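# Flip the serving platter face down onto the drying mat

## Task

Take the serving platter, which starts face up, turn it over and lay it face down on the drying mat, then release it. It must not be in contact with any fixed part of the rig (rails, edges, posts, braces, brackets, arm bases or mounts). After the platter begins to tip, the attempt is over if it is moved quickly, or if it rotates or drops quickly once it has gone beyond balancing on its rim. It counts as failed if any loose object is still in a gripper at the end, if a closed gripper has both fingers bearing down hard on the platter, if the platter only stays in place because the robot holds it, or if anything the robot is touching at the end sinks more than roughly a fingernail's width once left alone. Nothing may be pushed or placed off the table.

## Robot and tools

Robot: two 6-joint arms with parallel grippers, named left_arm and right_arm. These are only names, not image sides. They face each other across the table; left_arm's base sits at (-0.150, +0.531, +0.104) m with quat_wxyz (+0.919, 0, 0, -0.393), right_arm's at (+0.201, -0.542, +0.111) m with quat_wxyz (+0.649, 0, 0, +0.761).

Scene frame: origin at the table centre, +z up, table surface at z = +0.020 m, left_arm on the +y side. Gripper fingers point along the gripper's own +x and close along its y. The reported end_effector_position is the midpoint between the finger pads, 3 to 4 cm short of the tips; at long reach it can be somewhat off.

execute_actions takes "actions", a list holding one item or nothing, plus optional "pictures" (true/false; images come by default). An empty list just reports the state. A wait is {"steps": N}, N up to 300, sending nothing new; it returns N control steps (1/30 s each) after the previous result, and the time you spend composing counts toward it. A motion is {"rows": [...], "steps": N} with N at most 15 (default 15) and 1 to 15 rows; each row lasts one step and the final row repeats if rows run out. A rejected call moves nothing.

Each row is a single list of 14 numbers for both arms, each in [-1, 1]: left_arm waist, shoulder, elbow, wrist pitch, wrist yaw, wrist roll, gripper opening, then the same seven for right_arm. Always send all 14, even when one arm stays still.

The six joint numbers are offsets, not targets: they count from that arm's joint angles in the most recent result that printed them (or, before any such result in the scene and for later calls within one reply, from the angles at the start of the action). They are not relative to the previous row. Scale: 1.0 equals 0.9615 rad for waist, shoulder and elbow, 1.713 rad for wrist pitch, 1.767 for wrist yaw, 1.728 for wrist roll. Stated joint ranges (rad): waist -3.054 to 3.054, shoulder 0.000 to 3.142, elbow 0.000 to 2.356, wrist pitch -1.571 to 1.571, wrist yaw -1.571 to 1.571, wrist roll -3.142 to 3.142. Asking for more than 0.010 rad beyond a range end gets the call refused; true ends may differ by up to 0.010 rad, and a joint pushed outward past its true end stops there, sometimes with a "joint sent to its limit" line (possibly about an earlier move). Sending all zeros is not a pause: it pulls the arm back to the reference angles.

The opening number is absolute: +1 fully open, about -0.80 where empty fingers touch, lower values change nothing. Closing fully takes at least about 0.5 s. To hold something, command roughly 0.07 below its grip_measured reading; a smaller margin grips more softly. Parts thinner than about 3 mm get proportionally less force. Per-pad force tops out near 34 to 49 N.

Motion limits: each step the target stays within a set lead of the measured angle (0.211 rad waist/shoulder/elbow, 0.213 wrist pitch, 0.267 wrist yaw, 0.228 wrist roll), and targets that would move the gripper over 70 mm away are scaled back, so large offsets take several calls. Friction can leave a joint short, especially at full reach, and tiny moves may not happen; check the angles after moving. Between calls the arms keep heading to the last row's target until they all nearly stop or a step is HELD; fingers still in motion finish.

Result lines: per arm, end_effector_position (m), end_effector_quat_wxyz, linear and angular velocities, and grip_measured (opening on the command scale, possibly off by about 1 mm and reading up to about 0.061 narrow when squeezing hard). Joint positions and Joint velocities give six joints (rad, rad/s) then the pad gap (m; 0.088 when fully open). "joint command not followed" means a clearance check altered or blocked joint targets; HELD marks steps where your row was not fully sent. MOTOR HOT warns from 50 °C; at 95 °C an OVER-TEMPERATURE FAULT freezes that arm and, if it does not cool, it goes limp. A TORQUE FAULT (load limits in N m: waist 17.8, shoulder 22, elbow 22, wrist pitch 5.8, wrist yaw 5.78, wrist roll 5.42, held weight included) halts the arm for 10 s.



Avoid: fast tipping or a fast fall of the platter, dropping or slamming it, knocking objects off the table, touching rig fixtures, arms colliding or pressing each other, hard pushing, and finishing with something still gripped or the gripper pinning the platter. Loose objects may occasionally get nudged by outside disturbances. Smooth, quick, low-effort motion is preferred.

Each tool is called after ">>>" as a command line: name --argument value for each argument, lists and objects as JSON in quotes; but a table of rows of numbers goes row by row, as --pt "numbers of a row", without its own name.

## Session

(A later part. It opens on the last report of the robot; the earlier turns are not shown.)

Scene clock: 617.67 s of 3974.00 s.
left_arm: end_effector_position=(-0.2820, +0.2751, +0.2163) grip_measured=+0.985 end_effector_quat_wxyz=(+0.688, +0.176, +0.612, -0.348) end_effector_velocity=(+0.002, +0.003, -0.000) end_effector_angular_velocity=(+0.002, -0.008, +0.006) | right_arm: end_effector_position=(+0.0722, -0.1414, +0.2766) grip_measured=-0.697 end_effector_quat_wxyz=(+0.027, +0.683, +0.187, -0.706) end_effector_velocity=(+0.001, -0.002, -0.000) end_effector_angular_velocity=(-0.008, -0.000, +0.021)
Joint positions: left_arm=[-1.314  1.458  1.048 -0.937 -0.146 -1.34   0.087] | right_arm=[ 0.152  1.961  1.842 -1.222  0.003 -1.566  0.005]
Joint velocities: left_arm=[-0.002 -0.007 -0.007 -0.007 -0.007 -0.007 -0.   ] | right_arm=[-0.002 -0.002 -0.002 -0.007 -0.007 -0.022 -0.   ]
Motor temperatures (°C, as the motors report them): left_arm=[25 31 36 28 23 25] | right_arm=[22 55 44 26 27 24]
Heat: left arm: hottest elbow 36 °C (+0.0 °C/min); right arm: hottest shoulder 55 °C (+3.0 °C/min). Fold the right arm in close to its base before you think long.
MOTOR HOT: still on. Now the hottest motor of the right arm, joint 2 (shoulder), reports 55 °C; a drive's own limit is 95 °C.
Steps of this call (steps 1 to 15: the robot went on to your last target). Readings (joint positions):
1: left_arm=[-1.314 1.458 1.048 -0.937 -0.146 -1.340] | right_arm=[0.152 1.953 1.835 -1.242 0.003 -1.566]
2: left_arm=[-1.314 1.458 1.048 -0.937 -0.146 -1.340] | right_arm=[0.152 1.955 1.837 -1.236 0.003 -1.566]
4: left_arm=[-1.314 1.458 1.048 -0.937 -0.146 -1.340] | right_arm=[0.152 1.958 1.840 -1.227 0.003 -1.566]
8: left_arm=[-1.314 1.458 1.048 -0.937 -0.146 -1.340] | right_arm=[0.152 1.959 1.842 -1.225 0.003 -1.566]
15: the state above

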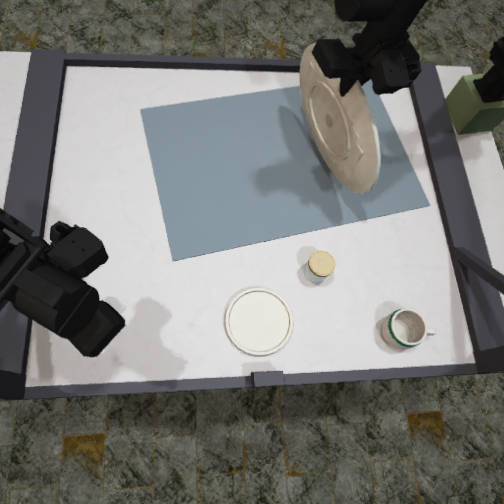

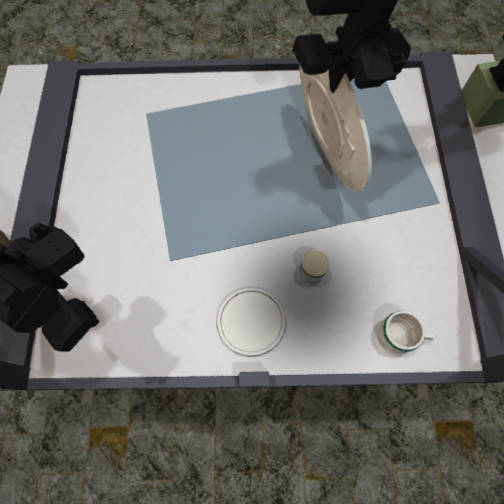

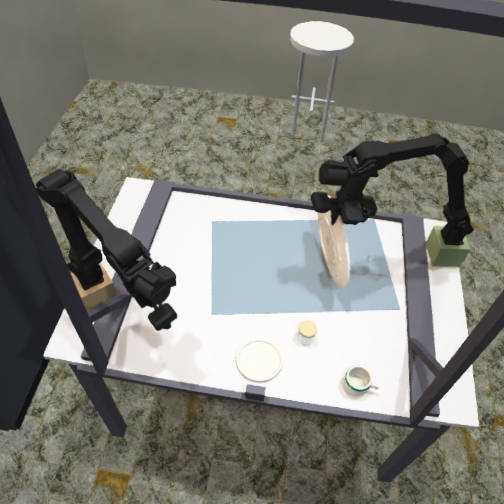

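>>> execute_actions --actions '[{"rows":[[0,0,0,0,0,0,1,0,-0.028,0.054,0.012,0,0,-0.78],[0,0,0,0,0,0,1,0,-0.027,0.053,0.017,0,0,-0.78],[0,0,0,0,0,0,1,0,-0.025,0.052,0.022,0,0,-0.78],[0,0,0,0,0,0,1,0,-0.024,0.051,0.027,0,0,-0.78],[0,0,0,0,0,0,1,0,-0.022,0.05,0.032,0,0,-0.78],[0,0,0,0,0,0,1,0,-0.02,0.049,0.037,0,0,-0.78],[0,0,0,0,0,0,1,0,-0.019,0.048,0.042,0,0,-0.78],[0,0,0,0,0,0,1,0,-0.017,0.047,0.047,0,0,-0.78],[0,0,0,0,0,0,1,0,-0.016,0.046,0.052,0,0,-0.78],[0,0,0,0,0,0,1,0,-0.014,0.045,0.057,0,0,-0.78],[0,0,0,0,0,0,1,0,-0.012,0.045,0.062,0,0,-0.78],[0,0,0,0,0,0,1,0,-0.011,0.045,0.067,0,0,-0.78],[0,0,0,0,0,0,1,0,-0.009,0.045,0.072,0,0,-0.78],[0,0,0,0,0,0,1,0,-0.008,0.045,0.077,0,0,-0.78],[0,0,0,0,0,0,1,0,-0.006,0.045,0.082,0,0,-0.78]],"steps":15}]' --pictures false

>>> execute_actions --actions '[{"rows":[[0,0,0,0,0,0,1,0,-0.022,0.045,0.03,0,0,-0.78],[0,0,0,0,0,0,1,0,-0.021,0.045,0.035,0,0,-0.78],[0,0,0,0,0,0,1,0,-0.019,0.045,0.04,0,0,-0.78],[0,0,0,0,0,0,1,0,-0.018,0.045,0.045,0,0,-0.78],[0,0,0,0,0,0,1,0,-0.016,0.045,0.05,0,0,-0.78],[0,0,0,0,0,0,1,0,-0.015,0.045,0.055,0,0,-0.78],[0,0,0,0,0,0,1,0,-0.013,0.045,0.06,0,0,-0.78],[0,0,0,0,0,0,1,0,-0.012,0.045,0.065,0,0,-0.78],[0,0,0,0,0,0,1,0,-0.01,0.045,0.07,0,0,-0.78],[0,0,0,0,0,0,1,0,-0.009,0.045,0.075,0,0,-0.78],[0,0,0,0,0,0,1,0,-0.007,0.045,0.08,0,0,-0.78],[0,0,0,0,0,0,1,0,-0.006,0.045,0.085,0,0,-0.78],[0,0,0,0,0,0,1,0,-0.004,0.045,0.09,0,0,-0.78],[0,0,0,0,0,0,1,0,-0.003,0.045,0.095,0,0,-0.78],[0,0,0,0,0,0,1,0,-0.001,0.045,0.1,0,0,-0.78]],"steps":15}]' --pictures false

>>> execute_actions --actions '[{"rows":[[0,0,0,0,0,0,1,0,-0.022,0.045,0.032,0,0,-0.78],[0,0,0,0,0,0,1,0,-0.021,0.045,0.036,0,0,-0.78],[0,0,0,0,0,0,1,0,-0.019,0.045,0.04,0,0,-0.78],[0,0,0,0,0,0,1,0,-0.018,0.045,0.044,0,0,-0.78],[0,0,0,0,0,0,1,0,-0.016,0.045,0.048,0,0,-0.78],[0,0,0,0,0,0,1,0,-0.015,0.045,0.052,0,0,-0.78],[0,0,0,0,0,0,1,0,-0.013,0.045,0.056,0,0,-0.78],[0,0,0,0,0,0,1,0,-0.012,0.045,0.06,0,0,-0.78],[0,0,0,0,0,0,1,0,-0.01,0.045,0.064,0,0,-0.78],[0,0,0,0,0,0,1,0,-0.009,0.045,0.068,0,0,-0.78],[0,0,0,0,0,0,1,0,-0.007,0.045,0.072,0,0,-0.78],[0,0,0,0,0,0,1,0,-0.006,0.045,0.076,0,0,-0.78],[0,0,0,0,0,0,1,0,-0.004,0.045,0.08,0,0,-0.78],[0,0,0,0,0,0,1,0,-0.003,0.045,0.084,0,0,-0.78],[0,0,0,0,0,0,1,0,-0.001,0.045,0.088,0,0,-0.78]],"steps":15}]' --pictures false

>>> execute_actions --actions '[{"steps":15}]'

Scene clock: 632.10 s of 3974.00 s.
left_arm: end_effector_position=(-0.2820, +0.2751, +0.2163) grip_measured=+0.985 end_effector_quat_wxyz=(+0.688, +0.176, +0.612, -0.348) end_effector_velocity=(+0.002, +0.001, -0.001) end_effector_angular_velocity=(-0.001, -0.023, +0.005) | right_arm: end_effector_position=(+0.0659, -0.1219, +0.2741) grip_measured=-0.697 end_effector_quat_wxyz=(+0.001, +0.675, +0.212, -0.707) end_effector_velocity=(-0.018, +0.050, -0.007) end_effector_angular_velocity=(+0.173, +0.075, +0.011)
Joint positions: left_arm=[-1.314  1.458  1.048 -0.937 -0.146 -1.34   0.087] | right_arm=[ 0.152  1.98   1.842 -1.131  0.003 -1.566  0.005]
Joint velocities: left_arm=[-0.007  0.002 -0.002 -0.007 -0.022 -0.007 -0.   ] | right_arm=[-0.002  0.051 -0.002  0.242 -0.022 -0.007 -0.   ]
Motor temperatures (°C, as the motors report them): left_arm=[25 31 36 28 23 25] | right_arm=[22 57 47 27 27 24]
Heat: left arm: hottest elbow 36 °C (+0.0 °C/min); right arm: hottest shoulder 57 °C (+4.1 °C/min). Fold the right arm in close to its base before you think long.
MOTOR HOT: still on. Now the hottest motor of the right arm, joint 2 (shoulder), reports 57 °C; a drive's own limit is 95 °C.
Steps of this call (steps 1 to 15: the robot went on to your last target; steps 16 to 90: nothing new was sent; then 10.93 s passed at rest; steps 91 to 105: all 15 steps of this action). Readings (joint positions):
91: left_arm=[-1.314 1.458 1.048 -0.937 -0.146 -1.340] | right_arm=[0.152 1.961 1.842 -1.222 0.003 -1.566]
92: left_arm=[-1.314 1.458 1.048 -0.937 -0.146 -1.340] | right_arm=[0.152 1.961 1.842 -1.221 0.003 -1.566]
94: left_arm=[-1.314 1.458 1.048 -0.937 -0.146 -1.340] | right_arm=[0.152 1.963 1.842 -1.213 0.003 -1.566]
98: left_arm=[-1.314 1.458 1.048 -0.937 -0.146 -1.340] | right_arm=[0.152 1.968 1.842 -1.182 0.003 -1.566]
105: the state above

Scene clock: 632.60 s of 3974.00 s.
left_arm: end_effector_position=(-0.2820, +0.2751, +0.2163) grip_measured=+0.985 end_effector_quat_wxyz=(+0.688, +0.176, +0.612, -0.348) end_effector_velocity=(-0.000, +0.003, +0.001) end_effector_angular_velocity=(+0.006, +0.011, +0.017) | right_arm: end_effector_position=(+0.0580, -0.0971, +0.2710) grip_measured=-0.697 end_effector_quat_wxyz=(-0.031, +0.665, +0.242, -0.706) end_effector_velocity=(-0.017, +0.045, -0.003) end_effector_angular_velocity=(+0.170, +0.053, +0.026)
Joint positions: left_arm=[-1.314  1.458  1.048 -0.937 -0.146 -1.34   0.087] | right_arm=[ 0.152  2.008  1.842 -1.012  0.003 -1.566  0.005]
Joint velocities: left_arm=[-0.002 -0.007 -0.002 -0.007  0.007 -0.022 -0.   ] | right_arm=[ 0.002  0.046 -0.002  0.227 -0.007 -0.022 -0.   ]
Motor temperatures (°C, as the motors report them): left_arm=[25 31 36 28 23 25] | right_arm=[22 57 47 27 27 24]
Heat: left arm: hottest elbow 36 °C (+0.0 °C/min); right arm: hottest shoulder 57 °C (+4.0 °C/min). Fold the right arm in close to its base before you think long.
MOTOR HOT: still on. Now the hottest motor of the right arm, joint 2 (shoulder), reports 57 °C; a drive's own limit is 95 °C.
Steps of this call (steps 1 to 15: all 15 steps of this action). Readings (joint positions):
1: left_arm=[-1.314 1.458 1.048 -0.937 -0.146 -1.340] | right_arm=[0.152 1.982 1.842 -1.123 0.003 -1.566]
2: left_arm=[-1.314 1.458 1.048 -0.937 -0.146 -1.340] | right_arm=[0.152 1.984 1.842 -1.114 0.003 -1.566]
4: left_arm=[-1.314 1.458 1.048 -0.937 -0.146 -1.340] | right_arm=[0.152 1.988 1.842 -1.099 0.003 -1.566]
8: left_arm=[-1.314 1.458 1.048 -0.937 -0.146 -1.340] | right_arm=[0.152 1.995 1.842 -1.069 0.003 -1.566]
15: the state above

Scene clock: 633.10 s of 3974.00 s.
left_arm: end_effector_position=(-0.2820, +0.2751, +0.2163) grip_measured=+0.985 end_effector_quat_wxyz=(+0.688, +0.176, +0.612, -0.348) end_effector_velocity=(+0.004, +0.005, -0.002) end_effector_angular_velocity=(+0.019, -0.014, +0.020) | right_arm: end_effector_position=(+0.0514, -0.0766, +0.2663) grip_measured=-0.697 end_effector_quat_wxyz=(-0.056, +0.656, +0.265, -0.705) end_effector_velocity=(-0.013, +0.034, +0.002) end_effector_angular_velocity=(+0.141, +0.049, +0.012)
Joint positions: left_arm=[-1.314  1.458  1.048 -0.937 -0.146 -1.34   0.087] | right_arm=[ 0.152  2.038  1.842 -0.911  0.003 -1.566  0.005]
Joint velocities: left_arm=[-0.002 -0.002 -0.007 -0.022 -0.007 -0.022 -0.   ] | right_arm=[ 0.002  0.032 -0.002  0.183 -0.007 -0.007 -0.   ]
Motor temperatures (°C, as the motors report them): left_arm=[25 31 36 28 23 25] | right_arm=[22 57 47 28 27 24]
Heat: left arm: hottest elbow 36 °C (+0.0 °C/min); right arm: hottest shoulder 57 °C (+4.1 °C/min). Fold the right arm in close to its base before you think long.
MOTOR HOT: still on. Now the hottest motor of the right arm, joint 2 (shoulder), reports 57 °C; a drive's own limit is 95 °C.
Steps of this call (steps 1 to 15: all 15 steps of this action). Readings (joint positions):
1: left_arm=[-1.314 1.458 1.048 -0.937 -0.146 -1.340] | right_arm=[0.152 2.010 1.842 -1.004 0.003 -1.566]
2: left_arm=[-1.314 1.458 1.048 -0.937 -0.146 -1.340] | right_arm=[0.152 2.011 1.842 -0.996 0.003 -1.566]
4: left_arm=[-1.314 1.458 1.048 -0.937 -0.146 -1.340] | right_arm=[0.152 2.016 1.842 -0.983 0.003 -1.566]
8: left_arm=[-1.314 1.458 1.048 -0.937 -0.146 -1.340] | right_arm=[0.152 2.025 1.842 -0.959 0.003 -1.566]
15: the state above

Scene clock: 633.60 s of 3974.00 s.
left_arm: end_effector_position=(-0.2820, +0.2751, +0.2163) grip_measured=+0.985 end_effector_quat_wxyz=(+0.688, +0.176, +0.612, -0.348) end_effector_velocity=(+0.002, +0.003, -0.002) end_effector_angular_velocity=(+0.007, -0.011, +0.006) | right_arm: end_effector_position=(+0.0499, -0.0719, +0.2656) grip_measured=-0.697 end_effector_quat_wxyz=(-0.062, +0.653, +0.271, -0.704) end_effector_velocity=(-0.002, +0.000, +0.001) end_effector_angular_velocity=(+0.006, +0.005, +0.012)
Joint positions: left_arm=[-1.314  1.458  1.048 -0.937 -0.146 -1.34   0.087] | right_arm=[ 0.152  2.044  1.842 -0.887  0.003 -1.566  0.005]
Joint velocities: left_arm=[-0.002 -0.002 -0.007 -0.007 -0.007 -0.007 -0.   ] | right_arm=[ 0.002 -0.002 -0.002  0.007 -0.007 -0.007 -0.   ]
Motor temperatures (°C, as the motors report them): left_arm=[25 31 36 28 23 25] | right_arm=[22 57 47 28 27 24]
Heat: left arm: hottest elbow 36 °C (+0.0 °C/min); right arm: hottest shoulder 57 °C (+4.0 °C/min). Fold the right arm in close to its base before you think long.
MOTOR HOT: still on. Now the hottest motor of the right arm, joint 2 (shoulder), reports 57 °C; a drive's own limit is 95 °C.
Steps of this call (steps 1 to 15: the robot went on to your last target). Readings (joint positions):
1: left_arm=[-1.314 1.458 1.048 -0.937 -0.146 -1.340] | right_arm=[0.152 2.039 1.842 -0.905 0.003 -1.566]
2: left_arm=[-1.314 1.458 1.048 -0.937 -0.146 -1.340] | right_arm=[0.152 2.040 1.842 -0.899 0.003 -1.566]
4: left_arm=[-1.314 1.458 1.048 -0.937 -0.146 -1.340] | right_arm=[0.152 2.042 1.842 -0.893 0.003 -1.566]
8: left_arm=[-1.314 1.458 1.048 -0.937 -0.146 -1.340] | right_arm=[0.152 2.042 1.842 -0.891 0.003 -1.566]
15: the state above

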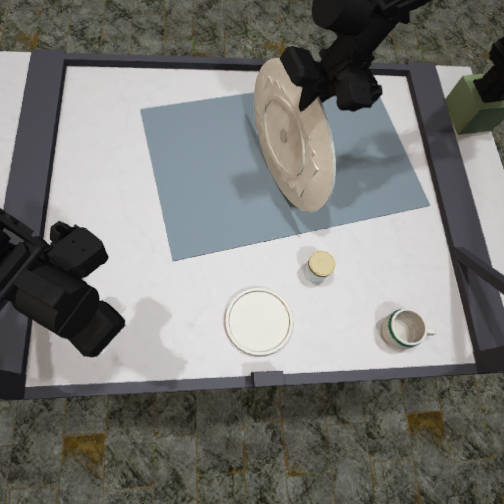

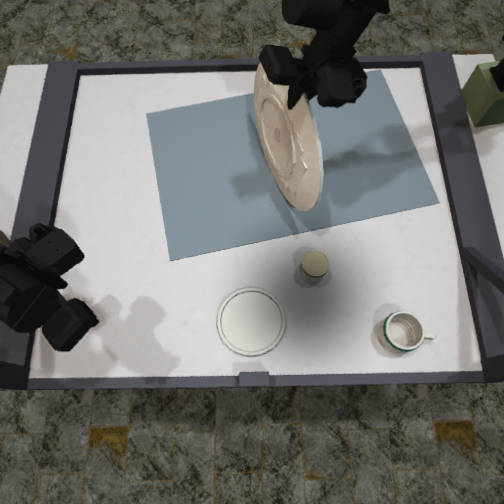

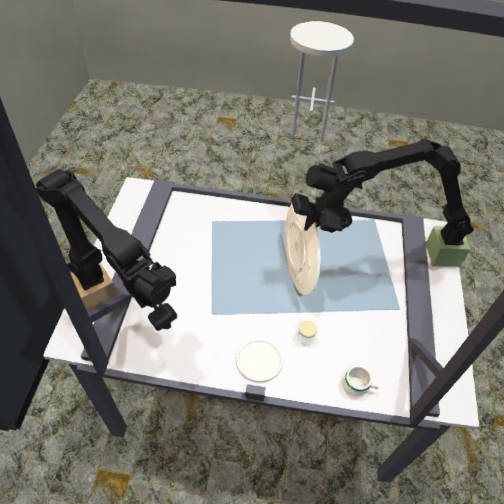

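>>> zoom_image --camera "cam_high" --region '[240, 150, 400, 310]'

Region (240, 150, 400, 310) of cam_high's 504x504 image, scaled by 3.150, with more detail than that image has.

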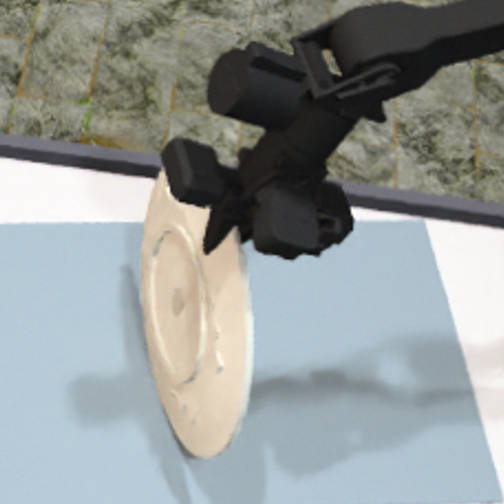

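>>> execute_actions --actions '[{"rows":[[0,0,0,0,0,0,1,0,-0.05,0.035,0.018,0,0,-0.78],[0,0,0,0,0,0,1,0,-0.062,0.025,0.022,0,0,-0.78],[0,0,0,0,0,0,1,0,-0.072,0.014,0.026,0,0,-0.78],[0,0,0,0,0,0,1,0,-0.078,0.002,0.032,0,0,-0.78],[0,0,0,0,0,0,1,0,-0.084,-0.01,0.038,0,0,-0.78],[0,0,0,0,0,0,1,0,-0.09,-0.022,0.045,0,0,-0.78],[0,0,0,0,0,0,1,0,-0.096,-0.034,0.051,0,0,-0.78],[0,0,0,0,0,0,1,0,-0.102,-0.046,0.058,0,0,-0.78],[0,0,0,0,0,0,1,0,-0.108,-0.058,0.064,0,0,-0.78],[0,0,0,0,0,0,1,0,-0.114,-0.07,0.071,0,0,-0.78],[0,0,0,0,0,0,1,0,-0.12,-0.082,0.077,0,0,-0.78],[0,0,0,0,0,0,1,0,-0.126,-0.094,0.084,0,0,-0.78],[0,0,0,0,0,0,1,0,-0.132,-0.106,0.09,0,0,-0.78],[0,0,0,0,0,0,1,0,-0.138,-0.118,0.097,0,0,-0.78],[0,0,0,0,0,0,1,0,-0.144,-0.13,0.103,0,0,-0.78]],"steps":15}]' --pictures false

>>> execute_actions --actions '[{"steps":12}]' --pictures false

Scene clock: 657.93 s of 3974.00 s.
left_arm: end_effector_position=(-0.2820, +0.2751, +0.2163) grip_measured=+0.985 end_effector_quat_wxyz=(+0.688, +0.176, +0.612, -0.348) end_effector_velocity=(+0.001, +0.002, -0.000) end_effector_angular_velocity=(+0.002, -0.008, +0.006) | right_arm: end_effector_position=(+0.0504, -0.0736, +0.2626) grip_measured=-0.697 end_effector_quat_wxyz=(-0.080, +0.646, +0.288, -0.702) end_effector_velocity=(+0.002, -0.014, -0.016) end_effector_angular_velocity=(+0.119, +0.054, +0.015)
Joint positions: left_arm=[-1.314  1.458  1.048 -0.937 -0.146 -1.34   0.087] | right_arm=[ 0.152  1.994  1.735 -0.779  0.003 -1.566  0.005]
Joint velocities: left_arm=[-0.002 -0.002 -0.002 -0.007 -0.007 -0.007  0.   ] | right_arm=[-0.002 -0.154 -0.339  0.315 -0.022 -0.007  0.   ]
Motor temperatures (°C, as the motors report them): left_arm=[25 31 36 28 23 25] | right_arm=[22 65 50 35 27 24]
Heat: left arm: hottest elbow 36 °C (+0.0 °C/min); right arm: hottest shoulder 65 °C (+11.0 °C/min). Fold the right arm in close to its base before you think long.
MOTOR HOT: still on. Now the hottest motor of the right arm, joint 2 (shoulder), reports 65 °C; a drive's own limit is 95 °C.
Steps of this call (steps 1 to 15: the robot went on to your last target; steps 16 to 90: nothing new was sent; then 20.83 s passed at rest; steps 91 to 105: all 15 steps of this action). Readings (joint positions):
91: left_arm=[-1.314 1.458 1.048 -0.937 -0.146 -1.340] | right_arm=[0.152 2.044 1.842 -0.887 0.003 -1.566]
92: left_arm=[-1.314 1.458 1.048 -0.937 -0.146 -1.340] | right_arm=[0.152 2.044 1.842 -0.886 0.003 -1.566]
94: left_arm=[-1.314 1.458 1.048 -0.937 -0.146 -1.340] | right_arm=[0.152 2.044 1.840 -0.880 0.003 -1.566]
98: left_arm=[-1.314 1.458 1.048 -0.937 -0.146 -1.340] | right_arm=[0.152 2.035 1.812 -0.845 0.003 -1.566]
105: the state above

Scene clock: 658.33 s of 3974.00 s.
left_arm: end_effector_position=(-0.2820, +0.2751, +0.2163) grip_measured=+0.985 end_effector_quat_wxyz=(+0.688, +0.176, +0.612, -0.348) end_effector_velocity=(+0.003, +0.004, -0.001) end_effector_angular_velocity=(+0.015, -0.016, +0.006) | right_arm: end_effector_position=(+0.0510, -0.0755, +0.2612) grip_measured=-0.697 end_effector_quat_wxyz=(-0.086, +0.644, +0.293, -0.702) end_effector_velocity=(+0.002, -0.005, -0.001) end_effector_angular_velocity=(-0.010, -0.009, +0.020)
Joint positions: left_arm=[-1.314  1.458  1.048 -0.937 -0.146 -1.34   0.087] | right_arm=[ 0.152  1.974  1.695 -0.742  0.003 -1.566  0.005]
Joint velocities: left_arm=[-0.002 -0.002 -0.002 -0.022 -0.007 -0.007 -0.   ] | right_arm=[-0.002 -0.012 -0.017 -0.007 -0.007 -0.022 -0.   ]
Motor temperatures (°C, as the motors report them): left_arm=[25 31 36 28 23 25] | right_arm=[22 65 49 35 27 24]
Heat: left arm: hottest elbow 36 °C (+0.0 °C/min); right arm: hottest shoulder 65 °C (+11.1 °C/min). Fold the right arm in close to its base before you think long.
MOTOR HOT: still on. Now the hottest motor of the right arm, joint 2 (shoulder), reports 65 °C; a drive's own limit is 95 °C.
Steps of this call (steps 1 to 12: the robot went on to your last target). Readings (joint positions):
1: left_arm=[-1.314 1.458 1.048 -0.937 -0.146 -1.340] | right_arm=[0.152 1.990 1.725 -0.770 0.003 -1.566]
2: left_arm=[-1.314 1.458 1.048 -0.937 -0.146 -1.340] | right_arm=[0.152 1.986 1.718 -0.764 0.003 -1.566]
4: left_arm=[-1.314 1.458 1.048 -0.937 -0.146 -1.340] | right_arm=[0.152 1.980 1.708 -0.755 0.003 -1.566]
8: left_arm=[-1.314 1.458 1.048 -0.937 -0.146 -1.340] | right_arm=[0.152 1.976 1.698 -0.745 0.003 -1.566]
12: the state above

>>> execute_actions --actions '[{"rows":[[0,0,0,0,0,0,1,0,-0.076,0.013,0.024,0,0,-0.78],[0,0,0,0,0,0,1,0,-0.081,0.002,0.03,0,0,-0.78],[0,0,0,0,0,0,1,0,-0.086,-0.008,0.036,0,0,-0.78],[0,0,0,0,0,0,1,0,-0.091,-0.018,0.042,0,0,-0.78],[0,0,0,0,0,0,1,0,-0.096,-0.029,0.048,0,0,-0.78],[0,0,0,0,0,0,1,0,-0.101,-0.039,0.054,0,0,-0.78],[0,0,0,0,0,0,1,0,-0.106,-0.049,0.06,0,0,-0.78],[0,0,0,0,0,0,1,0,-0.111,-0.06,0.066,0,0,-0.78],[0,0,0,0,0,0,1,0,-0.116,-0.07,0.072,0,0,-0.78],[0,0,0,0,0,0,1,0,-0.121,-0.08,0.078,0,0,-0.78],[0,0,0,0,0,0,1,0,-0.126,-0.091,0.084,0,0,-0.78],[0,0,0,0,0,0,1,0,-0.131,-0.101,0.09,0,0,-0.78],[0,0,0,0,0,0,1,0,-0.136,-0.111,0.096,0,0,-0.78],[0,0,0,0,0,0,1,0,-0.141,-0.122,0.102,0,0,-0.78],[0,0,0,0,0,0,1,0,-0.146,-0.132,0.108,0,0,-0.78]],"steps":15}]' --pictures false

>>> execute_actions --actions '[{"rows":[[0,0,0,0,0,0,1,0,-0.093,-0.022,0.045,0,0,-0.78],[0,0,0,0,0,0,1,0,-0.098,-0.032,0.051,0,0,-0.78],[0,0,0,0,0,0,1,0,-0.103,-0.043,0.057,0,0,-0.78],[0,0,0,0,0,0,1,0,-0.108,-0.053,0.063,0,0,-0.78],[0,0,0,0,0,0,1,0,-0.113,-0.063,0.069,0,0,-0.78],[0,0,0,0,0,0,1,0,-0.118,-0.074,0.075,0,0,-0.78],[0,0,0,0,0,0,1,0,-0.123,-0.084,0.081,0,0,-0.78],[0,0,0,0,0,0,1,0,-0.128,-0.094,0.087,0,0,-0.78],[0,0,0,0,0,0,1,0,-0.133,-0.105,0.093,0,0,-0.78],[0,0,0,0,0,0,1,0,-0.138,-0.115,0.099,0,0,-0.78],[0,0,0,0,0,0,1,0,-0.143,-0.125,0.105,0,0,-0.78],[0,0,0,0,0,0,1,0,-0.148,-0.136,0.111,0,0,-0.78],[0,0,0,0,0,0,1,0,-0.153,-0.146,0.117,0,0,-0.78],[0,0,0,0,0,0,1,0,-0.158,-0.156,0.123,0,0,-0.78],[0,0,0,0,0,0,1,0,-0.163,-0.167,0.129,0,0,-0.78]],"steps":15}]' --pictures false

>>> execute_actions --actions '[{"steps":12}]'

Scene clock: 672.93 s of 3974.00 s.
left_arm: end_effector_position=(-0.2820, +0.2751, +0.2163) grip_measured=+0.985 end_effector_quat_wxyz=(+0.688, +0.176, +0.612, -0.348) end_effector_velocity=(+0.003, +0.001, -0.000) end_effector_angular_velocity=(+0.003, -0.012, -0.003) | right_arm: end_effector_position=(+0.0525, -0.0800, +0.2582) grip_measured=-0.697 end_effector_quat_wxyz=(+0.105, -0.635, -0.311, +0.699) end_effector_velocity=(+0.007, -0.021, -0.006) end_effector_angular_velocity=(+0.107, +0.027, +0.020)
Joint positions: left_arm=[-1.314  1.458  1.048 -0.937 -0.146 -1.34   0.087] | right_arm=[ 0.152  1.918  1.579 -0.627  0.003 -1.566  0.005]
Joint velocities: left_arm=[ 0.002 -0.002 -0.002 -0.007 -0.007  0.007 -0.   ] | right_arm=[-0.002 -0.154 -0.286  0.242 -0.007 -0.022 -0.   ]
Motor temperatures (°C, as the motors report them): left_arm=[25 31 37 28 23 25] | right_arm=[22 75 48 39 27 24]
Heat: left arm: hottest elbow 37 °C (+1.0 °C/min); right arm: hottest shoulder 75 °C (+20.1 °C/min). Fold the right arm in close to its base before you think long.
MOTOR HOT: still on. Now the hottest motor of the right arm, joint 2 (shoulder), reports 75 °C; a drive's own limit is 95 °C.
Steps of this call (steps 1 to 30: the robot went on to your last target; steps 31 to 90: nothing new was sent; then 11.10 s passed at rest; steps 91 to 105: all 15 steps of this action). Readings (joint positions):
91: left_arm=[-1.314 1.458 1.048 -0.937 -0.146 -1.340] | right_arm=[0.152 1.973 1.692 -0.739 0.003 -1.566]
92: left_arm=[-1.314 1.458 1.048 -0.937 -0.146 -1.340] | right_arm=[0.152 1.971 1.689 -0.736 0.003 -1.566]
94: left_arm=[-1.314 1.458 1.048 -0.937 -0.146 -1.340] | right_arm=[0.152 1.966 1.677 -0.725 0.003 -1.566]
98: left_arm=[-1.314 1.458 1.048 -0.937 -0.146 -1.340] | right_arm=[0.152 1.950 1.645 -0.695 0.003 -1.566]
105: the state above

Scene clock: 673.43 s of 3974.00 s.
left_arm: end_effector_position=(-0.2820, +0.2751, +0.2163) grip_measured=+0.985 end_effector_quat_wxyz=(+0.688, +0.176, +0.612, -0.348) end_effector_velocity=(-0.002, +0.000, +0.000) end_effector_angular_velocity=(-0.003, +0.012, +0.003) | right_arm: end_effector_position=(+0.0552, -0.0884, +0.2530) grip_measured=-0.697 end_effector_quat_wxyz=(+0.129, -0.624, -0.332, +0.695) end_effector_velocity=(+0.008, -0.023, -0.019) end_effector_angular_velocity=(+0.092, +0.040, -0.004)
Joint positions: left_arm=[-1.314  1.458  1.048 -0.937 -0.146 -1.34   0.087] | right_arm=[ 0.152  1.847  1.428 -0.481  0.003 -1.566  0.005]
Joint velocities: left_arm=[-0.002 -0.002 -0.002  0.007  0.007 -0.007 -0.   ] | right_arm=[-0.002 -0.134 -0.305  0.271 -0.007  0.007 -0.   ]
Motor temperatures (°C, as the motors report them): left_arm=[25 31 37 28 23 25] | right_arm=[22 75 48 39 27 24]
Heat: left arm: hottest elbow 37 °C (+1.0 °C/min); right arm: hottest shoulder 75 °C (+20.2 °C/min). Fold the right arm in close to its base before you think long.
MOTOR HOT: still on. Now the hottest motor of the right arm, joint 2 (shoulder), reports 75 °C; a drive's own limit is 95 °C.
Steps of this call (steps 1 to 15: all 15 steps of this action). Readings (joint positions):
1: left_arm=[-1.314 1.458 1.048 -0.937 -0.146 -1.340] | right_arm=[0.152 1.913 1.569 -0.618 0.003 -1.566]
2: left_arm=[-1.314 1.458 1.048 -0.937 -0.146 -1.340] | right_arm=[0.152 1.909 1.559 -0.608 0.003 -1.566]
4: left_arm=[-1.314 1.458 1.048 -0.937 -0.146 -1.340] | right_arm=[0.152 1.900 1.539 -0.590 0.003 -1.566]
8: left_arm=[-1.314 1.458 1.048 -0.937 -0.146 -1.340] | right_arm=[0.152 1.880 1.499 -0.551 0.003 -1.566]
15: the state above

Scene clock: 673.83 s of 3974.00 s.
left_arm: end_effector_position=(-0.2820, +0.2751, +0.2163) grip_measured=+0.985 end_effector_quat_wxyz=(+0.688, +0.176, +0.612, -0.348) end_effector_velocity=(-0.000, -0.001, +0.000) end_effector_angular_velocity=(-0.010, -0.000, +0.006) | right_arm: end_effector_position=(+0.0560, -0.0909, +0.2516) grip_measured=-0.697 end_effector_quat_wxyz=(+0.134, -0.622, -0.337, +0.694) end_effector_velocity=(+0.001, -0.004, +0.002) end_effector_angular_velocity=(-0.003, +0.000, +0.008)
Joint positions: left_arm=[-1.314  1.458  1.048 -0.937 -0.146 -1.34   0.087] | right_arm=[ 0.152  1.83   1.392 -0.446  0.003 -1.566  0.005]
Joint velocities: left_arm=[-0.002 -0.002 -0.002  0.007 -0.007 -0.007 -0.   ] | right_arm=[-0.002 -0.017 -0.012 -0.007 -0.007 -0.007  0.   ]
Motor temperatures (°C, as the motors report them): left_arm=[25 31 37 28 23 25] | right_arm=[22 75 48 40 27 24]
Heat: left arm: hottest elbow 37 °C (+1.0 °C/min); right arm: hottest shoulder 75 °C (+20.1 °C/min). Fold the right arm in close to its base before you think long.
MOTOR HOT: still on. Now the hottest motor of the right arm, joint 2 (shoulder), reports 75 °C; a drive's own limit is 95 °C.
Steps of this call (steps 1 to 12: the robot went on to your last target). Readings (joint positions):
1: left_arm=[-1.314 1.458 1.048 -0.937 -0.146 -1.340] | right_arm=[0.152 1.843 1.420 -0.473 0.003 -1.566]
2: left_arm=[-1.314 1.458 1.048 -0.937 -0.146 -1.340] | right_arm=[0.152 1.839 1.413 -0.467 0.003 -1.566]
4: left_arm=[-1.314 1.458 1.048 -0.937 -0.146 -1.340] | right_arm=[0.152 1.835 1.403 -0.458 0.003 -1.566]
8: left_arm=[-1.314 1.458 1.048 -0.937 -0.146 -1.340] | right_arm=[0.152 1.831 1.395 -0.449 0.003 -1.566]
12: the state above

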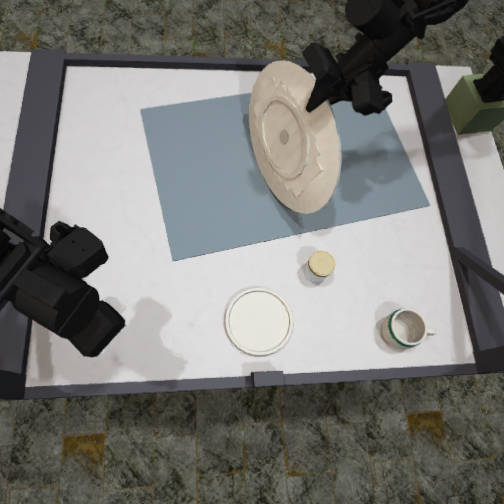

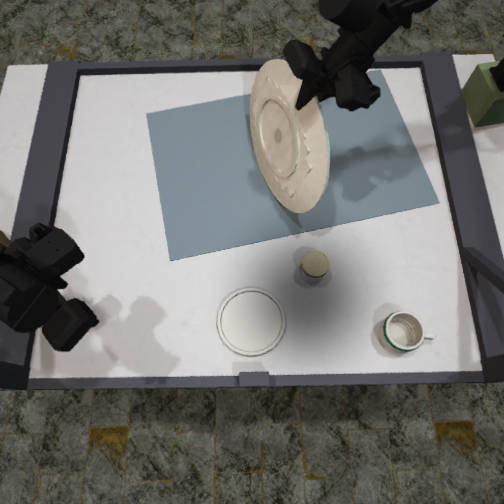

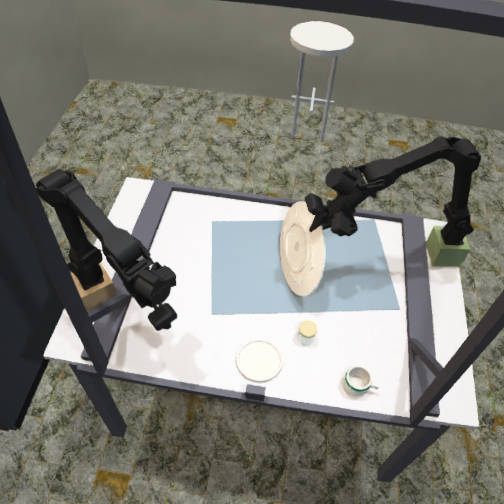

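Relax shoulder and set down.

>>> execute_actions --actions '[{"rows":[[0,0,0,0,0,0,1,0,-0.06,0.025,0.023,0,0,-0.78],[0,0,0,0,0,0,1,0,-0.05,0.025,0.023,0,0,-0.78],[0,0,0,0,0,0,1,0,-0.04,0.025,0.023,0,0,-0.78],[0,0,0,0,0,0,1,0,-0.036,0.025,0.023,0,0,-0.78],[0,0,0,0,0,0,1,0,-0.032,0.025,0.023,0,0,-0.78],[0,0,0,0,0,0,1,0,-0.028,0.025,0.023,0,0,-0.78],[0,0,0,0,0,0,1,0,-0.024,0.025,0.023,0,0,-0.78],[0,0,0,0,0,0,1,0,-0.02,0.025,0.023,0,0,-0.78],[0,0,0,0,0,0,1,0,-0.016,0.025,0.023,0,0,-0.78],[0,0,0,0,0,0,1,0,-0.012,0.025,0.023,0,0,-0.78],[0,0,0,0,0,0,1,0,-0.008,0.025,0.023,0,0,-0.78],[0,0,0,0,0,0,1,0,-0.004,0.025,0.023,0,0,-0.78],[0,0,0,0,0,0,1,0,0,0.025,0.023,0,0,-0.78]],"steps":15}]' --pictures false

>>> execute_actions --actions '[{"steps":10}]' --pictures false

Scene clock: 680.07 s of 3974.00 s.
left_arm: end_effector_position=(-0.2820, +0.2751, +0.2163) grip_measured=+0.985 end_effector_quat_wxyz=(+0.688, +0.176, +0.612, -0.348) end_effector_velocity=(-0.000, +0.003, +0.001) end_effector_angular_velocity=(+0.006, +0.003, -0.011) | right_arm: end_effector_position=(+0.0558, -0.0902, +0.2476) grip_measured=-0.697 end_effector_quat_wxyz=(+0.132, -0.622, -0.335, +0.695) end_effector_velocity=(+0.000, -0.001, -0.007) end_effector_angular_velocity=(-0.021, -0.006, +0.008)
Joint positions: left_arm=[-1.314  1.458  1.048 -0.937 -0.146 -1.34   0.087] | right_arm=[ 0.152  1.838  1.389 -0.44   0.003 -1.566  0.005]
Joint velocities: left_arm=[-0.002 -0.007 -0.002 -0.007  0.007  0.007  0.   ] | right_arm=[-0.002  0.012 -0.002 -0.007 -0.007 -0.007 -0.   ]
Motor temperatures (°C, as the motors report them): left_arm=[25 31 37 28 23 25] | right_arm=[22 77 48 43 27 24]
Heat: left arm: hottest elbow 37 °C (+1.0 °C/min); right arm: hottest shoulder 77 °C (+22.0 °C/min). Fold the right arm in close to its base before you think long.
MOTOR HOT: still on. Now the hottest motor of the right arm, joint 2 (shoulder), reports 77 °C; a drive's own limit is 95 °C.
Steps of this call (steps 1 to 30: the robot went on to your last target; steps 31 to 90: nothing new was sent; then 2.73 s passed at rest; steps 91 to 105: all 15 steps of this action). Readings (joint positions):
91: left_arm=[-1.314 1.458 1.048 -0.937 -0.146 -1.340] | right_arm=[0.152 1.829 1.390 -0.444 0.003 -1.566]
92: left_arm=[-1.314 1.458 1.048 -0.937 -0.146 -1.340] | right_arm=[0.152 1.829 1.390 -0.444 0.003 -1.566]
94: left_arm=[-1.314 1.458 1.048 -0.937 -0.146 -1.340] | right_arm=[0.152 1.829 1.390 -0.444 0.003 -1.566]
98: left_arm=[-1.314 1.458 1.048 -0.937 -0.146 -1.340] | right_arm=[0.152 1.831 1.389 -0.443 0.003 -1.566]
105: the state above

Scene clock: 680.40 s of 3974.00 s.
left_arm: end_effector_position=(-0.2820, +0.2751, +0.2163) grip_measured=+0.985 end_effector_quat_wxyz=(+0.688, +0.176, +0.612, -0.348) end_effector_velocity=(+0.000, +0.002, +0.001) end_effector_angular_velocity=(-0.002, -0.002, +0.015) | right_arm: end_effector_position=(+0.0557, -0.0901, +0.2469) grip_measured=-0.697 end_effector_quat_wxyz=(+0.132, -0.623, -0.335, +0.695) end_effector_velocity=(+0.001, -0.003, -0.000) end_effector_angular_velocity=(-0.007, -0.001, +0.008)
Joint positions: left_arm=[-1.314  1.458  1.048 -0.937 -0.146 -1.34   0.087] | right_arm=[ 0.152  1.84   1.389 -0.439  0.003 -1.566  0.005]
Joint velocities: left_arm=[-0.007 -0.007 -0.002 -0.007 -0.007 -0.022 -0.   ] | right_arm=[-0.002 -0.007 -0.007 -0.007 -0.007 -0.007 -0.   ]
Motor temperatures (°C, as the motors report them): left_arm=[25 31 37 28 23 25] | right_arm=[22 77 48 43 27 24]
Heat: left arm: hottest elbow 37 °C (+1.0 °C/min); right arm: hottest shoulder 77 °C (+21.5 °C/min). Fold the right arm in close to its base before you think long.
MOTOR HOT: still on. Now the hottest motor of the right arm, joint 2 (shoulder), reports 77 °C; a drive's own limit is 95 °C.
Steps of this call (steps 1 to 10: the robot went on to your last target). Readings (joint positions):
1: left_arm=[-1.314 1.458 1.048 -0.937 -0.146 -1.340] | right_arm=[0.152 1.839 1.389 -0.440 0.003 -1.566]
2: left_arm=[-1.314 1.458 1.048 -0.937 -0.146 -1.340] | right_arm=[0.152 1.839 1.389 -0.440 0.003 -1.566]
4: left_arm=[-1.314 1.458 1.048 -0.937 -0.146 -1.340] | right_arm=[0.152 1.839 1.389 -0.439 0.003 -1.566]
8: left_arm=[-1.314 1.458 1.048 -0.937 -0.146 -1.340] | right_arm=[0.152 1.840 1.389 -0.439 0.003 -1.566]
10: the state above

>>> execute_actions --actions '[{"rows":[[0,0,0,0,0,0,1,0,-0.03,0.012,0.022,0,0,-0.78],[0,0,0,0,0,0,1,0,-0.047,-0.008,0.027,0,0,-0.78],[0,0,0,0,0,0,1,0,-0.06,-0.034,0.036,0,0,-0.78],[0,0,0,0,0,0,1,0,-0.066,-0.049,0.044,0,0,-0.78],[0,0,0,0,0,0,1,0,-0.073,-0.064,0.053,0,0,-0.78],[0,0,0,0,0,0,1,0,-0.079,-0.079,0.061,0,0,-0.78],[0,0,0,0,0,0,1,0,-0.086,-0.094,0.07,0,0,-0.78],[0,0,0,0,0,0,1,0,-0.092,-0.108,0.078,0,0,-0.78],[0,0,0,0,0,0,1,0,-0.099,-0.123,0.087,0,0,-0.78],[0,0,0,0,0,0,1,0,-0.105,-0.138,0.095,0,0,-0.78],[0,0,0,0,0,0,1,0,-0.112,-0.153,0.104,0,0,-0.78],[0,0,0,0,0,0,1,0,-0.118,-0.168,0.112,0,0,-0.78],[0,0,0,0,0,0,1,0,-0.125,-0.182,0.121,0,0,-0.78],[0,0,0,0,0,0,1,0,-0.131,-0.197,0.129,0,0,-0.78],[0,0,0,0,0,0,1,0,-0.138,-0.212,0.138,0,0,-0.78]],"steps":15}]' --pictures false

>>> execute_actions --actions '[{"steps":12}]'

Scene clock: 702.47 s of 3974.00 s.
left_arm: end_effector_position=(-0.2820, +0.2751, +0.2163) grip_measured=+0.985 end_effector_quat_wxyz=(+0.688, +0.176, +0.612, -0.348) end_effector_velocity=(+0.000, +0.004, -0.002) end_effector_angular_velocity=(+0.014, +0.005, +0.017) | right_arm: end_effector_position=(+0.0600, -0.1033, +0.2394) grip_measured=-0.697 end_effector_quat_wxyz=(+0.155, -0.611, -0.355, +0.690) end_effector_velocity=(+0.010, -0.037, -0.017) end_effector_angular_velocity=(+0.176, +0.068, +0.018)
Joint positions: left_arm=[-1.314  1.458  1.048 -0.937 -0.146 -1.34   0.087] | right_arm=[ 0.152  1.765  1.227 -0.285  0.003 -1.566  0.005]
Joint velocities: left_arm=[-0.002 -0.002 -0.007 -0.007  0.007 -0.022 -0.   ] | right_arm=[-0.002 -0.198 -0.427  0.418 -0.022 -0.007 -0.   ]
Motor temperatures (°C, as the motors report them): left_arm=[25 31 37 28 23 25] | right_arm=[22 67 48 49 27 24]
Heat: left arm: hottest elbow 37 °C (+1.0 °C/min); right arm: hottest shoulder 67 °C (+6.0 °C/min). Fold the right arm in close to its base before you think long.
MOTOR HOT: still on. Now the hottest motor of the right arm, joint 2 (shoulder), reports 67 °C; a drive's own limit is 95 °C.
Steps of this call (steps 1 to 15: the robot went on to your last target; steps 16 to 90: nothing new was sent; then 18.57 s passed at rest; steps 91 to 105: all 15 steps of this action). Readings (joint positions):
91: left_arm=[-1.314 1.458 1.048 -0.937 -0.146 -1.340] | right_arm=[0.152 1.840 1.389 -0.439 0.003 -1.566]
92: left_arm=[-1.314 1.458 1.048 -0.937 -0.146 -1.340] | right_arm=[0.152 1.840 1.389 -0.437 0.003 -1.566]
94: left_arm=[-1.314 1.458 1.048 -0.937 -0.146 -1.340] | right_arm=[0.152 1.834 1.375 -0.422 0.003 -1.566]
98: left_arm=[-1.314 1.458 1.048 -0.937 -0.146 -1.340] | right_arm=[0.152 1.810 1.325 -0.379 0.003 -1.566]
105: the state above

Scene clock: 702.87 s of 3974.00 s.
left_arm: end_effector_position=(-0.2820, +0.2751, +0.2163) grip_measured=+0.985 end_effector_quat_wxyz=(+0.688, +0.176, +0.612, -0.348) end_effector_velocity=(+0.001, +0.002, -0.000) end_effector_angular_velocity=(+0.003, -0.012, -0.008) | right_arm: end_effector_position=(+0.0614, -0.1076, +0.2369) grip_measured=-0.697 end_effector_quat_wxyz=(+0.162, -0.607, -0.362, +0.689) end_effector_velocity=(+0.000, -0.001, -0.000) end_effector_angular_velocity=(+0.008, +0.014, -0.003)
Joint positions: left_arm=[-1.314  1.458  1.048 -0.937 -0.146 -1.34   0.087] | right_arm=[ 0.152  1.743  1.176 -0.235  0.003 -1.566  0.005]
Joint velocities: left_arm=[-0.002 -0.002 -0.002 -0.007 -0.007  0.007 -0.   ] | right_arm=[-0.002 -0.007 -0.017  0.022 -0.007  0.007 -0.   ]
Motor temperatures (°C, as the motors report them): left_arm=[25 31 37 28 23 25] | right_arm=[22 67 48 49 27 24]
Heat: left arm: hottest elbow 37 °C (+1.0 °C/min); right arm: hottest shoulder 67 °C (+6.1 °C/min). Fold the right arm in close to its base before you think long.
MOTOR HOT: still on. Now the hottest motor of the right arm, joint 2 (shoulder), reports 67 °C; a drive's own limit is 95 °C.
Steps of this call (steps 1 to 12: the robot went on to your last target). Readings (joint positions):
1: left_arm=[-1.314 1.458 1.048 -0.937 -0.146 -1.340] | right_arm=[0.152 1.760 1.214 -0.273 0.003 -1.566]
2: left_arm=[-1.314 1.458 1.048 -0.937 -0.146 -1.340] | right_arm=[0.152 1.755 1.204 -0.265 0.003 -1.566]
4: left_arm=[-1.314 1.458 1.048 -0.937 -0.146 -1.340] | right_arm=[0.152 1.750 1.192 -0.252 0.003 -1.566]
8: left_arm=[-1.314 1.458 1.048 -0.937 -0.146 -1.340] | right_arm=[0.152 1.745 1.180 -0.239 0.003 -1.566]
12: the state above

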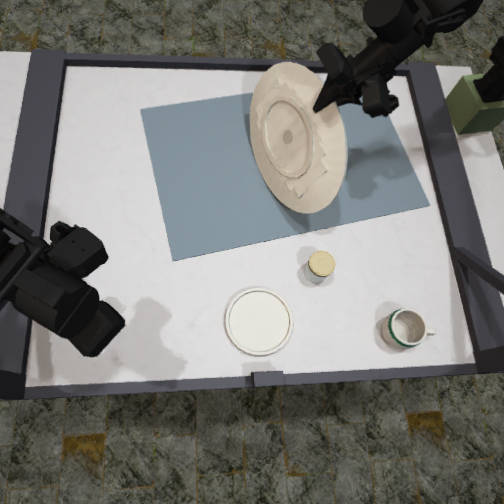

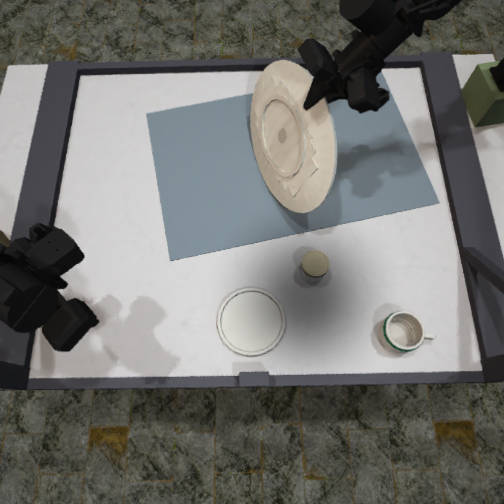

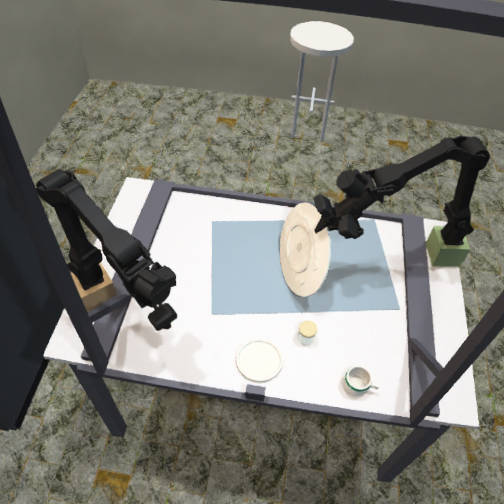

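>>> execute_actions --actions '[{"rows":[[0,0,0,0,0,0,1,0,-0.043,-0.006,0.027,0,0,-0.78],[0,0,0,0,0,0,1,0,-0.05,-0.021,0.035,0,0,-0.78],[0,0,0,0,0,0,1,0,-0.056,-0.036,0.044,0,0,-0.78],[0,0,0,0,0,0,1,0,-0.063,-0.051,0.053,0,0,-0.78],[0,0,0,0,0,0,1,0,-0.069,-0.066,0.061,0,0,-0.78],[0,0,0,0,0,0,1,0,-0.075,-0.08,0.07,0,0,-0.78],[0,0,0,0,0,0,1,0,-0.082,-0.095,0.079,0,0,-0.78],[0,0,0,0,0,0,1,0,-0.088,-0.11,0.087,0,0,-0.78],[0,0,0,0,0,0,1,0,-0.095,-0.125,0.096,0,0,-0.78],[0,0,0,0,0,0,1,0,-0.101,-0.14,0.105,0,0,-0.78],[0,0,0,0,0,0,1,0,-0.107,-0.155,0.113,0,0,-0.78],[0,0,0,0,0,0,1,0,-0.114,-0.17,0.122,0,0,-0.78],[0,0,0,0,0,0,1,0,-0.12,-0.185,0.131,0,0,-0.78],[0,0,0,0,0,0,1,0,-0.127,-0.2,0.139,0,0,-0.78],[0,0,0,0,0,0,1,0,-0.133,-0.215,0.148,0,0,-0.78]],"steps":15}]' --pictures false

>>> execute_actions --actions '[{"rows":[[0,0,0,0,0,0,1,0,-0.066,-0.059,0.056,0,0,-0.78],[0,0,0,0,0,0,1,0,-0.073,-0.074,0.065,0,0,-0.78],[0,0,0,0,0,0,1,0,-0.079,-0.089,0.073,0,0,-0.78],[0,0,0,0,0,0,1,0,-0.086,-0.104,0.082,0,0,-0.78],[0,0,0,0,0,0,1,0,-0.092,-0.119,0.091,0,0,-0.78],[0,0,0,0,0,0,1,0,-0.098,-0.133,0.099,0,0,-0.78],[0,0,0,0,0,0,1,0,-0.105,-0.148,0.108,0,0,-0.78],[0,0,0,0,0,0,1,0,-0.111,-0.163,0.117,0,0,-0.78],[0,0,0,0,0,0,1,0,-0.118,-0.178,0.125,0,0,-0.78],[0,0,0,0,0,0,1,0,-0.124,-0.193,0.134,0,0,-0.78],[0,0,0,0,0,0,1,0,-0.13,-0.208,0.143,0,0,-0.78],[0,0,0,0,0,0,1,0,-0.137,-0.223,0.151,0,0,-0.78],[0,0,0,0,0,0,1,0,-0.143,-0.238,0.16,0,0,-0.78],[0,0,0,0,0,0,1,0,-0.15,-0.253,0.169,0,0,-0.78],[0,0,0,0,0,0,1,0,-0.156,-0.268,0.177,0,0,-0.78]],"steps":15}]' --pictures false

>>> execute_actions --actions '[{"steps":12}]'

Scene clock: 711.97 s of 3974.00 s.
left_arm: end_effector_position=(-0.2820, +0.2751, +0.2163) grip_measured=+0.985 end_effector_quat_wxyz=(+0.688, +0.176, +0.612, -0.348) end_effector_velocity=(+0.001, +0.002, -0.000) end_effector_angular_velocity=(+0.002, -0.008, +0.006) | right_arm: end_effector_position=(+0.0663, -0.1229, +0.2275) grip_measured=-0.697 end_effector_quat_wxyz=(+0.187, -0.594, -0.383, +0.682) end_effector_velocity=(+0.012, -0.044, -0.031) end_effector_angular_velocity=(+0.156, +0.050, +0.013)
Joint positions: left_arm=[-1.314  1.458  1.048 -0.937 -0.146 -1.34   0.087] | right_arm=[ 0.152  1.675  1.009 -0.064  0.003 -1.566  0.005]
Joint velocities: left_arm=[-0.002 -0.002 -0.002 -0.007 -0.007 -0.007 -0.   ] | right_arm=[ 0.002 -0.159 -0.427  0.432 -0.007 -0.007 -0.   ]
Motor temperatures (°C, as the motors report them): left_arm=[25 31 37 28 23 25] | right_arm=[22 66 47 51 27 24]
Heat: left arm: hottest elbow 37 °C (+1.0 °C/min); right arm: hottest shoulder 66 °C (+2.0 °C/min). Fold the right arm in close to its base before you think long.
MOTOR HOT: still on. Now the hottest motor of the right arm, joint 2 (shoulder), reports 66 °C; a drive's own limit is 95 °C.
Steps of this call (steps 1 to 30: the robot went on to your last target; steps 31 to 90: nothing new was sent; then 5.60 s passed at rest; steps 91 to 105: all 15 steps of this action). Readings (joint positions):
91: left_arm=[-1.314 1.458 1.048 -0.937 -0.146 -1.340] | right_arm=[0.152 1.741 1.172 -0.231 0.003 -1.566]
92: left_arm=[-1.314 1.458 1.048 -0.937 -0.146 -1.340] | right_arm=[0.152 1.740 1.168 -0.225 0.003 -1.566]
94: left_arm=[-1.314 1.458 1.048 -0.937 -0.146 -1.340] | right_arm=[0.152 1.733 1.151 -0.209 0.003 -1.566]
98: left_arm=[-1.314 1.458 1.048 -0.937 -0.146 -1.340] | right_arm=[0.152 1.714 1.105 -0.163 0.003 -1.566]
105: the state above

Scene clock: 712.47 s of 3974.00 s.
left_arm: end_effector_position=(-0.2820, +0.2751, +0.2163) grip_measured=+0.985 end_effector_quat_wxyz=(+0.688, +0.176, +0.612, -0.348) end_effector_velocity=(+0.001, +0.001, +0.001) end_effector_angular_velocity=(-0.002, -0.005, +0.006) | right_arm: end_effector_position=(+0.0741, -0.1473, +0.2139) grip_measured=-0.697 end_effector_quat_wxyz=(+0.217, -0.576, -0.409, +0.674) end_effector_velocity=(+0.019, -0.059, -0.028) end_effector_angular_velocity=(+0.148, +0.043, +0.023)
Joint positions: left_arm=[-1.314  1.458  1.048 -0.937 -0.146 -1.34   0.087] | right_arm=[ 0.152  1.592  0.792  0.158  0.003 -1.566  0.005]
Joint velocities: left_arm=[-0.002 -0.002  0.002 -0.007 -0.007 -0.007 -0.   ] | right_arm=[-0.007 -0.178 -0.442  0.418 -0.022 -0.022 -0.   ]
Motor temperatures (°C, as the motors report them): left_arm=[25 31 37 28 23 25] | right_arm=[22 66 47 51 27 24]
Heat: left arm: hottest elbow 37 °C (+1.0 °C/min); right arm: hottest shoulder 66 °C (+2.0 °C/min). Fold the right arm in close to its base before you think long.
MOTOR HOT: still on. Now the hottest motor of the right arm, joint 2 (shoulder), reports 66 °C; a drive's own limit is 95 °C.
Steps of this call (steps 1 to 15: all 15 steps of this action). Readings (joint positions):
1: left_arm=[-1.314 1.458 1.048 -0.937 -0.146 -1.340] | right_arm=[0.152 1.670 0.995 -0.049 0.003 -1.566]
2: left_arm=[-1.314 1.458 1.048 -0.937 -0.146 -1.340] | right_arm=[0.152 1.665 0.980 -0.033 0.003 -1.566]
4: left_arm=[-1.314 1.458 1.048 -0.937 -0.146 -1.340] | right_arm=[0.152 1.654 0.952 -0.003 0.003 -1.566]
8: left_arm=[-1.314 1.458 1.048 -0.937 -0.146 -1.340] | right_arm=[0.152 1.634 0.894 0.058 0.003 -1.566]
15: the state above

Scene clock: 712.87 s of 3974.00 s.
left_arm: end_effector_position=(-0.2820, +0.2751, +0.2163) grip_measured=+0.985 end_effector_quat_wxyz=(+0.688, +0.176, +0.612, -0.348) end_effector_velocity=(+0.003, +0.004, -0.001) end_effector_angular_velocity=(+0.015, -0.016, +0.006) | right_arm: end_effector_position=(+0.0764, -0.1544, +0.2110) grip_measured=-0.697 end_effector_quat_wxyz=(+0.223, -0.572, -0.415, +0.672) end_effector_velocity=(+0.002, -0.006, -0.005) end_effector_angular_velocity=(-0.012, -0.018, +0.016)
Joint positions: left_arm=[-1.314  1.458  1.048 -0.937 -0.146 -1.34   0.087] | right_arm=[ 0.152  1.57   0.74   0.208  0.003 -1.566  0.005]
Joint velocities: left_arm=[-0.002 -0.002 -0.002 -0.022 -0.007 -0.007 -0.   ] | right_arm=[-0.002 -0.012 -0.022 -0.007 -0.007 -0.022 -0.   ]
Motor temperatures (°C, as the motors report them): left_arm=[25 31 37 28 23 25] | right_arm=[22 66 47 51 27 24]
Heat: left arm: hottest elbow 37 °C (+1.0 °C/min); right arm: hottest shoulder 66 °C (+2.0 °C/min). Fold the right arm in close to its base before you think long.
MOTOR HOT: still on. Now the hottest motor of the right arm, joint 2 (shoulder), reports 66 °C; a drive's own limit is 95 °C.
Steps of this call (steps 1 to 12: the robot went on to your last target). Readings (joint positions):
1: left_arm=[-1.314 1.458 1.048 -0.937 -0.146 -1.340] | right_arm=[0.152 1.587 0.779 0.170 0.003 -1.566]
2: left_arm=[-1.314 1.458 1.048 -0.937 -0.146 -1.340] | right_arm=[0.152 1.582 0.769 0.179 0.003 -1.566]
4: left_arm=[-1.314 1.458 1.048 -0.937 -0.146 -1.340] | right_arm=[0.152 1.576 0.756 0.192 0.003 -1.566]
8: left_arm=[-1.314 1.458 1.048 -0.937 -0.146 -1.340] | right_arm=[0.152 1.572 0.744 0.204 0.003 -1.566]
12: the state above

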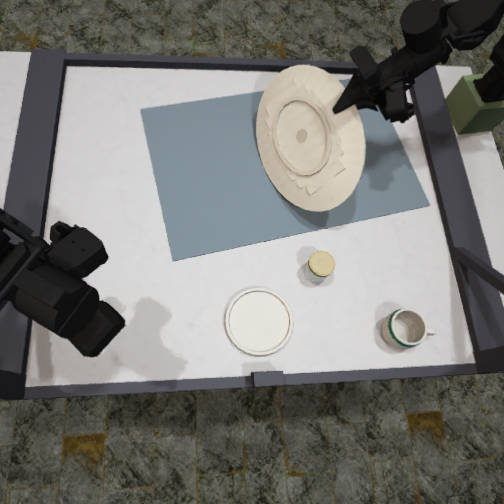

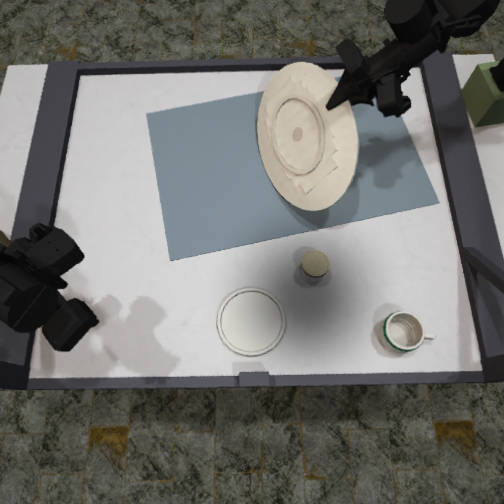

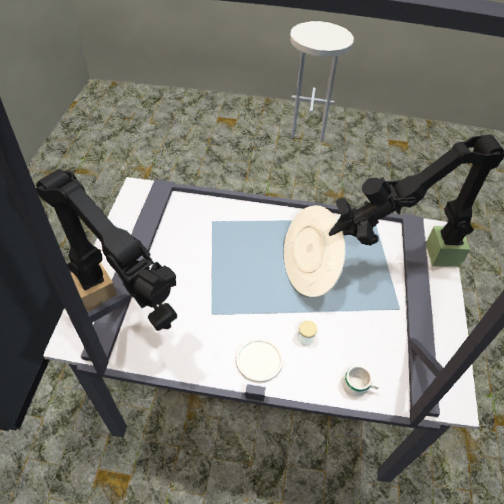

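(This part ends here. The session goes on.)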